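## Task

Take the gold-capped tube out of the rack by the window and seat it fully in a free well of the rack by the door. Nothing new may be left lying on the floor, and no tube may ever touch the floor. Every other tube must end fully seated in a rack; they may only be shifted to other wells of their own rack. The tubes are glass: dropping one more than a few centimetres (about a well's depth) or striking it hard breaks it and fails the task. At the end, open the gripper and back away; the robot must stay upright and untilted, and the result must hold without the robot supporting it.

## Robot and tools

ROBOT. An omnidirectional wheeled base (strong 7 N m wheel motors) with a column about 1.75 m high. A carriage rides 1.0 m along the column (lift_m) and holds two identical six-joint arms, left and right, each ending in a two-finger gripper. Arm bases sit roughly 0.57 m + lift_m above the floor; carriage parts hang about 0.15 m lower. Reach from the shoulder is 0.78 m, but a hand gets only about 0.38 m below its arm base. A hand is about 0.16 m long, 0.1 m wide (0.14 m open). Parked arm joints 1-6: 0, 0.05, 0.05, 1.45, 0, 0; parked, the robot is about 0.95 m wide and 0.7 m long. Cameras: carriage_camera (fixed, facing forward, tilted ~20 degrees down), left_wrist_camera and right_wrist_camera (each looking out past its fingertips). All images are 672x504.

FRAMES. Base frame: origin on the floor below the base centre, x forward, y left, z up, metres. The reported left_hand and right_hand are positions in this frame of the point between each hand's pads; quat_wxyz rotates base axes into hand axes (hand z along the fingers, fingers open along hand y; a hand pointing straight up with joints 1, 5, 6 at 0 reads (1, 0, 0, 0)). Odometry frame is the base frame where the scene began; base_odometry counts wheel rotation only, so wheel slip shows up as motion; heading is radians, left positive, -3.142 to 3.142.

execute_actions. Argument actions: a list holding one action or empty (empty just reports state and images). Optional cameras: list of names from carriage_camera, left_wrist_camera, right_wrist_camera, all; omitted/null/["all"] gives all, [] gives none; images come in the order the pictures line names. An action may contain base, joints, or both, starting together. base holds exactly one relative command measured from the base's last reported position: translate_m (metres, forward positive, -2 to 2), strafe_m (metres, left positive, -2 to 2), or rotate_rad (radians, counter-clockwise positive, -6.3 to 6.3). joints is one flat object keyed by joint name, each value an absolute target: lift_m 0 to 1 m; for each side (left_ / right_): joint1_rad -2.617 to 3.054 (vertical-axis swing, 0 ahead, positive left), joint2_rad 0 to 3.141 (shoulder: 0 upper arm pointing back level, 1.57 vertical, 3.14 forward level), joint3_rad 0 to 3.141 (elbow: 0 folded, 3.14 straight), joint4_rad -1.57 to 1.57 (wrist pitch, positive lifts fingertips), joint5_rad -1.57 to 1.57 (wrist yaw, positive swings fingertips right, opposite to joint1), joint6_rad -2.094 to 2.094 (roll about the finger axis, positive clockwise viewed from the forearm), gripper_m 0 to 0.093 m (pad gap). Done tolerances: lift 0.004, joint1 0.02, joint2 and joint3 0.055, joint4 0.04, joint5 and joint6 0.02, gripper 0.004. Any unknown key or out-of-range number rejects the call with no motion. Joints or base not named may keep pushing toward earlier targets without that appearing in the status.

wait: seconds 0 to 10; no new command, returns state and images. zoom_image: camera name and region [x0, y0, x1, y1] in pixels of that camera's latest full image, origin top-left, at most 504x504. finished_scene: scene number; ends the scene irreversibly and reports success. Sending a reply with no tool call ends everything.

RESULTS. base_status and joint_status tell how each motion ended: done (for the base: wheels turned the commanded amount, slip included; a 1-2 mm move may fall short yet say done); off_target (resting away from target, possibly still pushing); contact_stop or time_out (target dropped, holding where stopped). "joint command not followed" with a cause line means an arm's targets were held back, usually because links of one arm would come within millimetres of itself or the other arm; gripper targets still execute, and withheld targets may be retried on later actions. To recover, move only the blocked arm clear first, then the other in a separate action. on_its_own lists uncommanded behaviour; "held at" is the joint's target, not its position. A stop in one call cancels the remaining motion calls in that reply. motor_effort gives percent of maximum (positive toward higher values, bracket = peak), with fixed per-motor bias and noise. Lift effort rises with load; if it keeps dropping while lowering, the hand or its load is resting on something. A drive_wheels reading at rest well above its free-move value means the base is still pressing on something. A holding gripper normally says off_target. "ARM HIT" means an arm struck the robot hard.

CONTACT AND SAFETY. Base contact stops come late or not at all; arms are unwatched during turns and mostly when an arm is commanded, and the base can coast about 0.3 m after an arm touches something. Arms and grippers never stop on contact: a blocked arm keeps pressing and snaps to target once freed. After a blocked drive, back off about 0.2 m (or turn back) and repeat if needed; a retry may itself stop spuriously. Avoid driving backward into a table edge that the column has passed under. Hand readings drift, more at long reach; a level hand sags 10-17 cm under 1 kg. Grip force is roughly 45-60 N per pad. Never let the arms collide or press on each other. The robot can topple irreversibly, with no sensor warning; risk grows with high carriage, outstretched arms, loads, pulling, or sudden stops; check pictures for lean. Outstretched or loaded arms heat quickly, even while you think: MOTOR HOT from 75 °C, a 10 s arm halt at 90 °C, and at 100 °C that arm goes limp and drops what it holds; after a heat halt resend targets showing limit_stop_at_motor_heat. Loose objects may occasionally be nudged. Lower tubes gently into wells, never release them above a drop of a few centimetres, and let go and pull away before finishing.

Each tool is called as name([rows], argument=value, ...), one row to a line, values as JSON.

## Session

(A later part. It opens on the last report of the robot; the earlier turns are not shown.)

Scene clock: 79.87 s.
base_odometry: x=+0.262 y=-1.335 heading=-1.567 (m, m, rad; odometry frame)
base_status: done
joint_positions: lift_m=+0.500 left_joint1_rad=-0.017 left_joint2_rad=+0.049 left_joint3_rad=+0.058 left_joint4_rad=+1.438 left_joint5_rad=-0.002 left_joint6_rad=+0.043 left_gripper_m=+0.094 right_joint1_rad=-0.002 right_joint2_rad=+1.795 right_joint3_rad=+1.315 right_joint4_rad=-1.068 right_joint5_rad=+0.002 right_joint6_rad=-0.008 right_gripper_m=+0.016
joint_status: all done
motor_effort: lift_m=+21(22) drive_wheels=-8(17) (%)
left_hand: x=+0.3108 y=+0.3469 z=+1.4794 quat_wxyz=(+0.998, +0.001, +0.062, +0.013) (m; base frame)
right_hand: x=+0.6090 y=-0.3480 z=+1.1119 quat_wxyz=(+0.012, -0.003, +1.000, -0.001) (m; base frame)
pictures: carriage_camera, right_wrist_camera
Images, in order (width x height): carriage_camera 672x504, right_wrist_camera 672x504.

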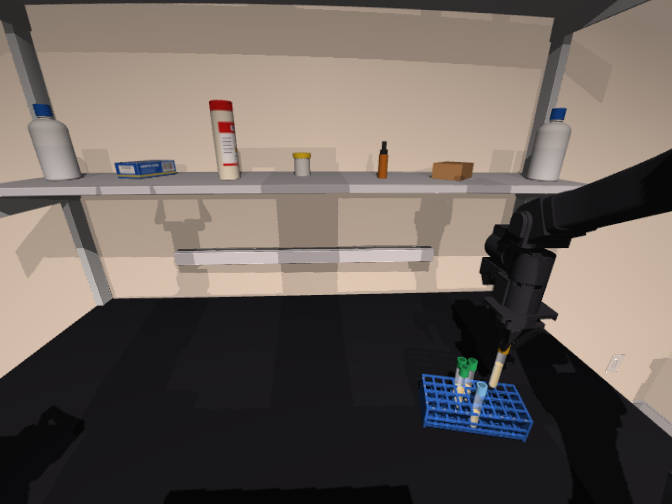

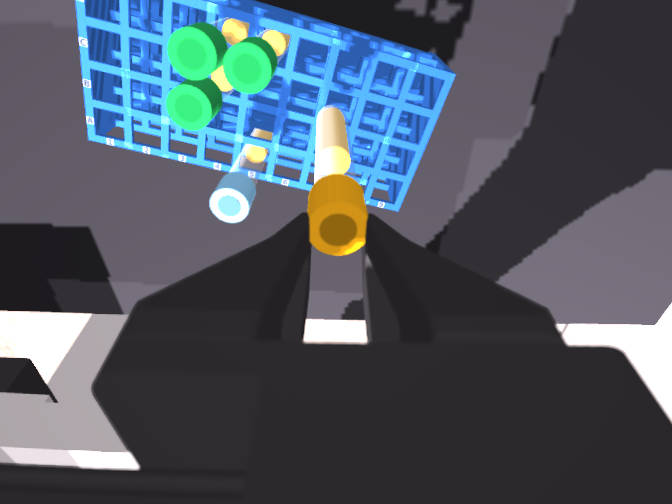

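execute_actions([
  {"joints":{"lift_m":0.485}},
], cameras=["right_wrist_camera"])

zoom_image(camera="right_wrist_camera", region=[230,30,470,230])

Scene clock: 80.67 s.
base_odometry: x=+0.262 y=-1.335 heading=-1.567 (m, m, rad; odometry frame)
base_status: not commanded
joint_positions: lift_m=+0.485 left_joint1_rad=-0.017 left_joint2_rad=+0.049 left_joint3_rad=+0.058 left_joint4_rad=+1.437 left_joint5_rad=-0.002 left_joint6_rad=+0.043 left_gripper_m=+0.094 right_joint1_rad=-0.002 right_joint2_rad=+1.797 right_joint3_rad=+1.315 right_joint4_rad=-1.067 right_joint5_rad=+0.002 right_joint6_rad=-0.008 right_gripper_m=+0.016
joint_status: all done
motor_effort: lift_m=+21(22) drive_wheels=+7(10) (%)
left_hand: x=+0.3109 y=+0.3469 z=+1.4644 quat_wxyz=(+0.998, +0.001, +0.062, +0.013) (m; base frame)
right_hand: x=+0.6091 y=-0.3480 z=+1.0964 quat_wxyz=(+0.011, -0.003, +1.000, -0.001) (m; base frame)
pictures: right_wrist_camera
Images, in order (width x height): right_wrist_camera 672x504.

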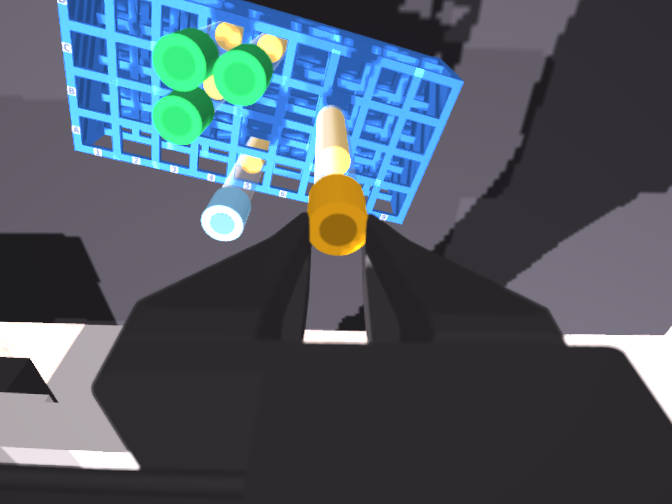

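Region (230, 30, 470, 230) of right_wrist_camera's 672x504 image, scaled by 2.100, with more detail than that image has.

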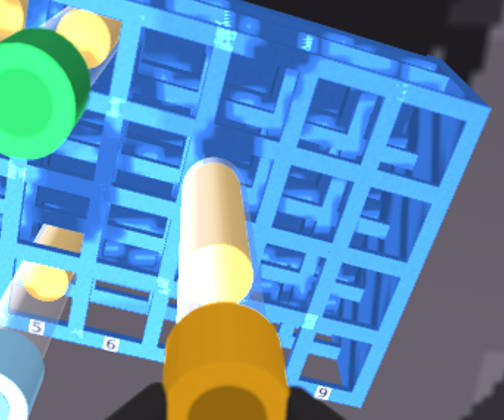

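execute_actions([
  {"base":{"strafe_m":-0.006}},
], cameras=[])

execute_actions([
  {"joints":{"lift_m":0.468}},
], cameras=["right_wrist_camera"])

zoom_image(camera="right_wrist_camera", region=[230,30,470,230])

Scene clock: 82.47 s.
base_odometry: x=+0.257 y=-1.335 heading=-1.566 (m, m, rad; odometry frame)
base_status: done
joint_positions: lift_m=+0.485 left_joint1_rad=-0.017 left_joint2_rad=+0.049 left_joint3_rad=+0.058 left_joint4_rad=+1.437 left_joint5_rad=-0.002 left_joint6_rad=+0.043 left_gripper_m=+0.094 right_joint1_rad=-0.001 right_joint2_rad=+1.797 right_joint3_rad=+1.315 right_joint4_rad=-1.068 right_joint5_rad=+0.002 right_joint6_rad=-0.008 right_gripper_m=+0.016
joint_status: not commanded
motor_effort: lift_m=+21(21) drive_wheels=+7(10) (%)
left_hand: x=+0.3109 y=+0.3469 z=+1.4644 quat_wxyz=(+0.998, +0.001, +0.062, +0.013) (m; base frame)
right_hand: x=+0.6090 y=-0.3477 z=+1.0964 quat_wxyz=(+0.011, -0.004, +1.000, -0.001) (m; base frame)
pictures: none
No camera images: the call's "cameras" was empty. Leave "cameras" out to get every camera's image.

Scene clock: 83.10 s.
base_odometry: x=+0.257 y=-1.335 heading=-1.566 (m, m, rad; odometry frame)
base_status: not commanded
joint_positions: lift_m=+0.468 left_joint1_rad=-0.017 left_joint2_rad=+0.049 left_joint3_rad=+0.058 left_joint4_rad=+1.437 left_joint5_rad=-0.002 left_joint6_rad=+0.043 left_gripper_m=+0.094 right_joint1_rad=-0.001 right_joint2_rad=+1.798 right_joint3_rad=+1.315 right_joint4_rad=-1.070 right_joint5_rad=+0.002 right_joint6_rad=-0.008 right_gripper_m=+0.016
joint_status: all done
motor_effort: lift_m=+22(22) drive_wheels=+8(8) (%)
left_hand: x=+0.3109 y=+0.3469 z=+1.4473 quat_wxyz=(+0.998, +0.001, +0.062, +0.013) (m; base frame)
right_hand: x=+0.6085 y=-0.3477 z=+1.0791 quat_wxyz=(+0.009, -0.004, +1.000, -0.001) (m; base frame)
pictures: right_wrist_camera
Images, in order (width x height): right_wrist_camera 672x504.

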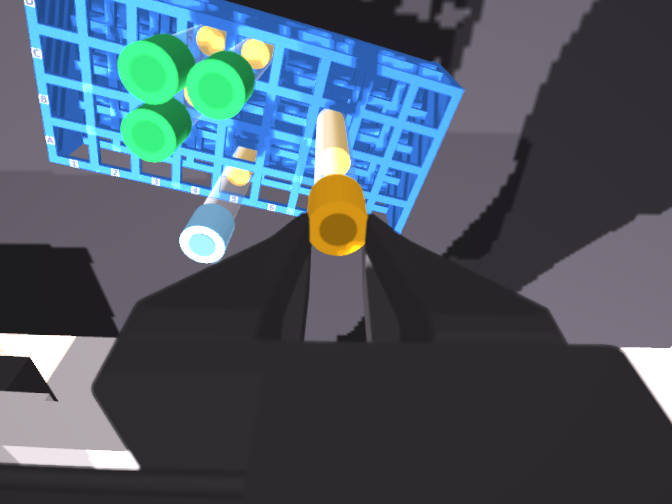

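Region (230, 30, 470, 230) of right_wrist_camera's 672x504 image, scaled by 2.100, with more detail than that image has.

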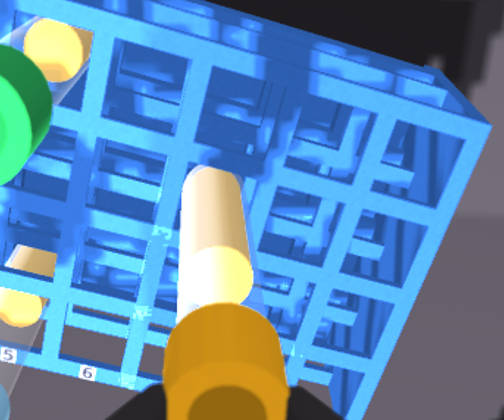

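execute_actions([
  {"joints":{"lift_m":0.448}},
], cameras=["right_wrist_camera"])

execute_actions([
  {"joints":{"lift_m":0.432}},
], cameras=["carriage_camera","right_wrist_camera"])

Scene clock: 84.00 s.
base_odometry: x=+0.257 y=-1.335 heading=-1.566 (m, m, rad; odometry frame)
base_status: not commanded
joint_positions: lift_m=+0.448 left_joint1_rad=-0.017 left_joint2_rad=+0.049 left_joint3_rad=+0.058 left_joint4_rad=+1.437 left_joint5_rad=-0.002 left_joint6_rad=+0.043 left_gripper_m=+0.094 right_joint1_rad=-0.001 right_joint2_rad=+1.799 right_joint3_rad=+1.315 right_joint4_rad=-1.071 right_joint5_rad=+0.002 right_joint6_rad=-0.008 right_gripper_m=+0.016
joint_status: all done
motor_effort: lift_m=+21(22) drive_wheels=-9(9) (%)
left_hand: x=+0.3109 y=+0.3469 z=+1.4274 quat_wxyz=(+0.998, +0.001, +0.062, +0.013) (m; base frame)
right_hand: x=+0.6081 y=-0.3477 z=+1.0589 quat_wxyz=(+0.008, -0.004, +1.000, -0.001) (m; base frame)
pictures: right_wrist_camera
Images, in order (width x height): right_wrist_camera 672x504.

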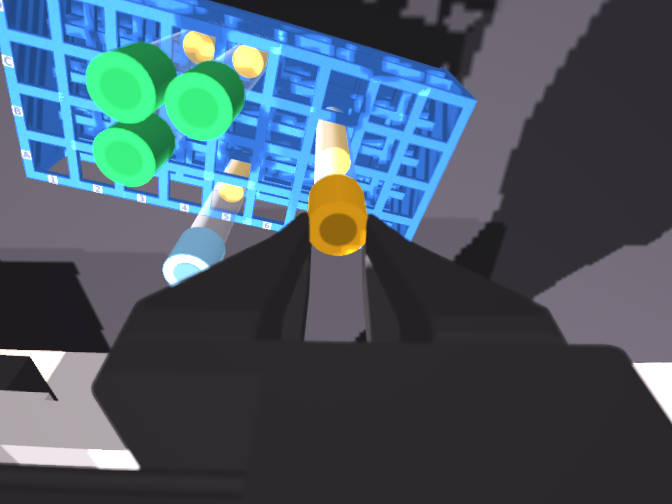

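Scene clock: 84.53 s.
base_odometry: x=+0.257 y=-1.335 heading=-1.566 (m, m, rad; odometry frame)
base_status: not commanded
joint_positions: lift_m=+0.432 left_joint1_rad=-0.017 left_joint2_rad=+0.049 left_joint3_rad=+0.058 left_joint4_rad=+1.438 left_joint5_rad=-0.002 left_joint6_rad=+0.043 left_gripper_m=+0.094 right_joint1_rad=-0.001 right_joint2_rad=+1.798 right_joint3_rad=+1.315 right_joint4_rad=-1.074 right_joint5_rad=+0.002 right_joint6_rad=-0.008 right_gripper_m=+0.016
joint_status: all done
motor_effort: lift_m=+21(22) drive_wheels=-8(7) (%)
left_hand: x=+0.3107 y=+0.3469 z=+1.4115 quat_wxyz=(+0.998, +0.001, +0.062, +0.013) (m; base frame)
right_hand: x=+0.6073 y=-0.3477 z=+1.0433 quat_wxyz=(+0.007, -0.004, +1.000, -0.001) (m; base frame)
pictures: carriage_camera, right_wrist_camera
Images, in order (width x height): carriage_camera 672x504, right_wrist_camera 672x504.

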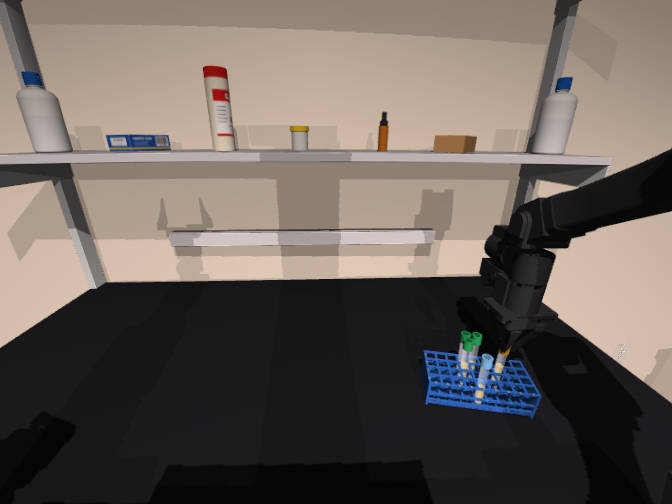

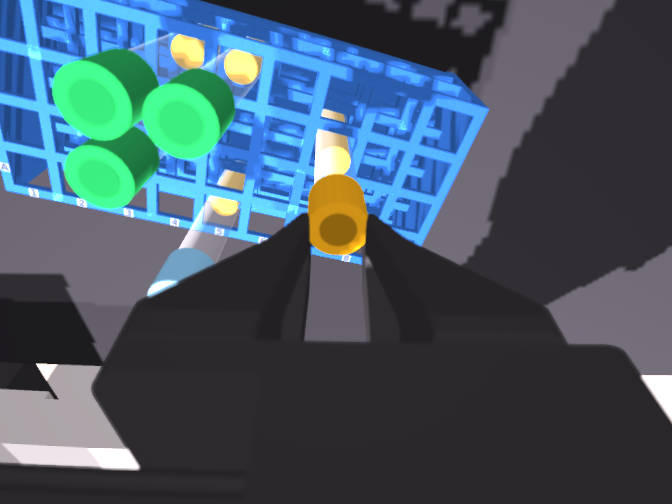

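Release and clear.

execute_actions([
  {"joints":{"right_gripper_m":0.03}},
], cameras=[])

execute_actions([
  {"joints":{"lift_m":0.52}},
], cameras=["carriage_camera","right_wrist_camera"])

Scene clock: 85.13 s.
base_odometry: x=+0.257 y=-1.335 heading=-1.566 (m, m, rad; odometry frame)
base_status: not commanded
joint_positions: lift_m=+0.432 left_joint1_rad=-0.017 left_joint2_rad=+0.049 left_joint3_rad=+0.058 left_joint4_rad=+1.438 left_joint5_rad=-0.002 left_joint6_rad=+0.043 left_gripper_m=+0.094 right_joint1_rad=-0.001 right_joint2_rad=+1.798 right_joint3_rad=+1.315 right_joint4_rad=-1.074 right_joint5_rad=+0.002 right_joint6_rad=-0.008 right_gripper_m=+0.030
joint_status: all done
motor_effort: lift_m=+21(21) drive_wheels=+7(7) (%)
left_hand: x=+0.3107 y=+0.3469 z=+1.4115 quat_wxyz=(+0.998, +0.001, +0.062, +0.013) (m; base frame)
right_hand: x=+0.6073 y=-0.3477 z=+1.0433 quat_wxyz=(+0.007, -0.004, +1.000, -0.001) (m; base frame)
pictures: none
No camera images: the call's "cameras" was empty. Leave "cameras" out to get every camera's image.

Scene clock: 86.03 s.
base_odometry: x=+0.257 y=-1.335 heading=-1.566 (m, m, rad; odometry frame)
base_status: not commanded
joint_positions: lift_m=+0.520 left_joint1_rad=-0.017 left_joint2_rad=+0.049 left_joint3_rad=+0.058 left_joint4_rad=+1.438 left_joint5_rad=-0.002 left_joint6_rad=+0.043 left_gripper_m=+0.094 right_joint1_rad=-0.001 right_joint2_rad=+1.796 right_joint3_rad=+1.315 right_joint4_rad=-1.068 right_joint5_rad=+0.002 right_joint6_rad=-0.008 right_gripper_m=+0.030
joint_status: all done
motor_effort: lift_m=+23(28) drive_wheels=+7(7) (%)
left_hand: x=+0.3107 y=+0.3469 z=+1.4992 quat_wxyz=(+0.998, +0.001, +0.062, +0.013) (m; base frame)
right_hand: x=+0.6088 y=-0.3477 z=+1.1317 quat_wxyz=(+0.011, -0.004, +1.000, -0.001) (m; base frame)
pictures: carriage_camera, right_wrist_camera
Images, in order (width x height): carriage_camera 672x504, right_wrist_camera 672x504.

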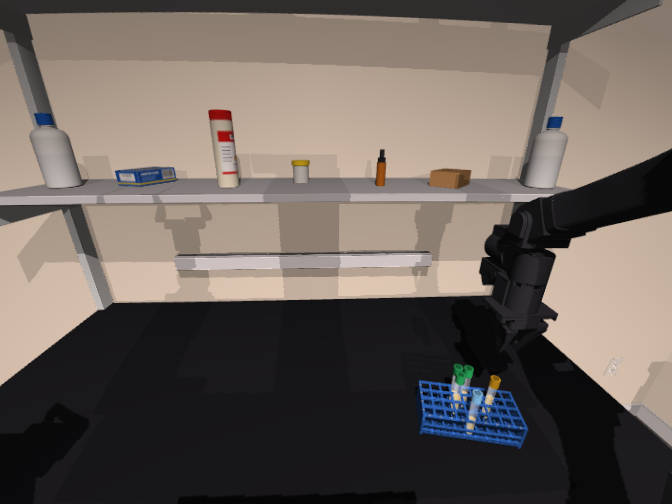

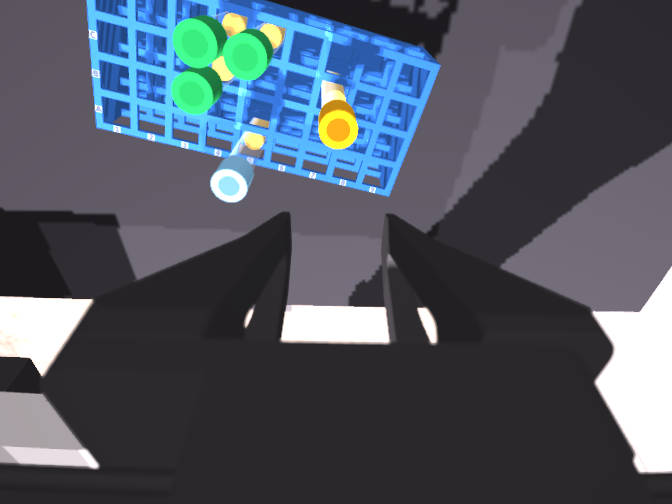

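Looks level with the others.

finished_scene(scene=1)

The scene is finished: the task was done.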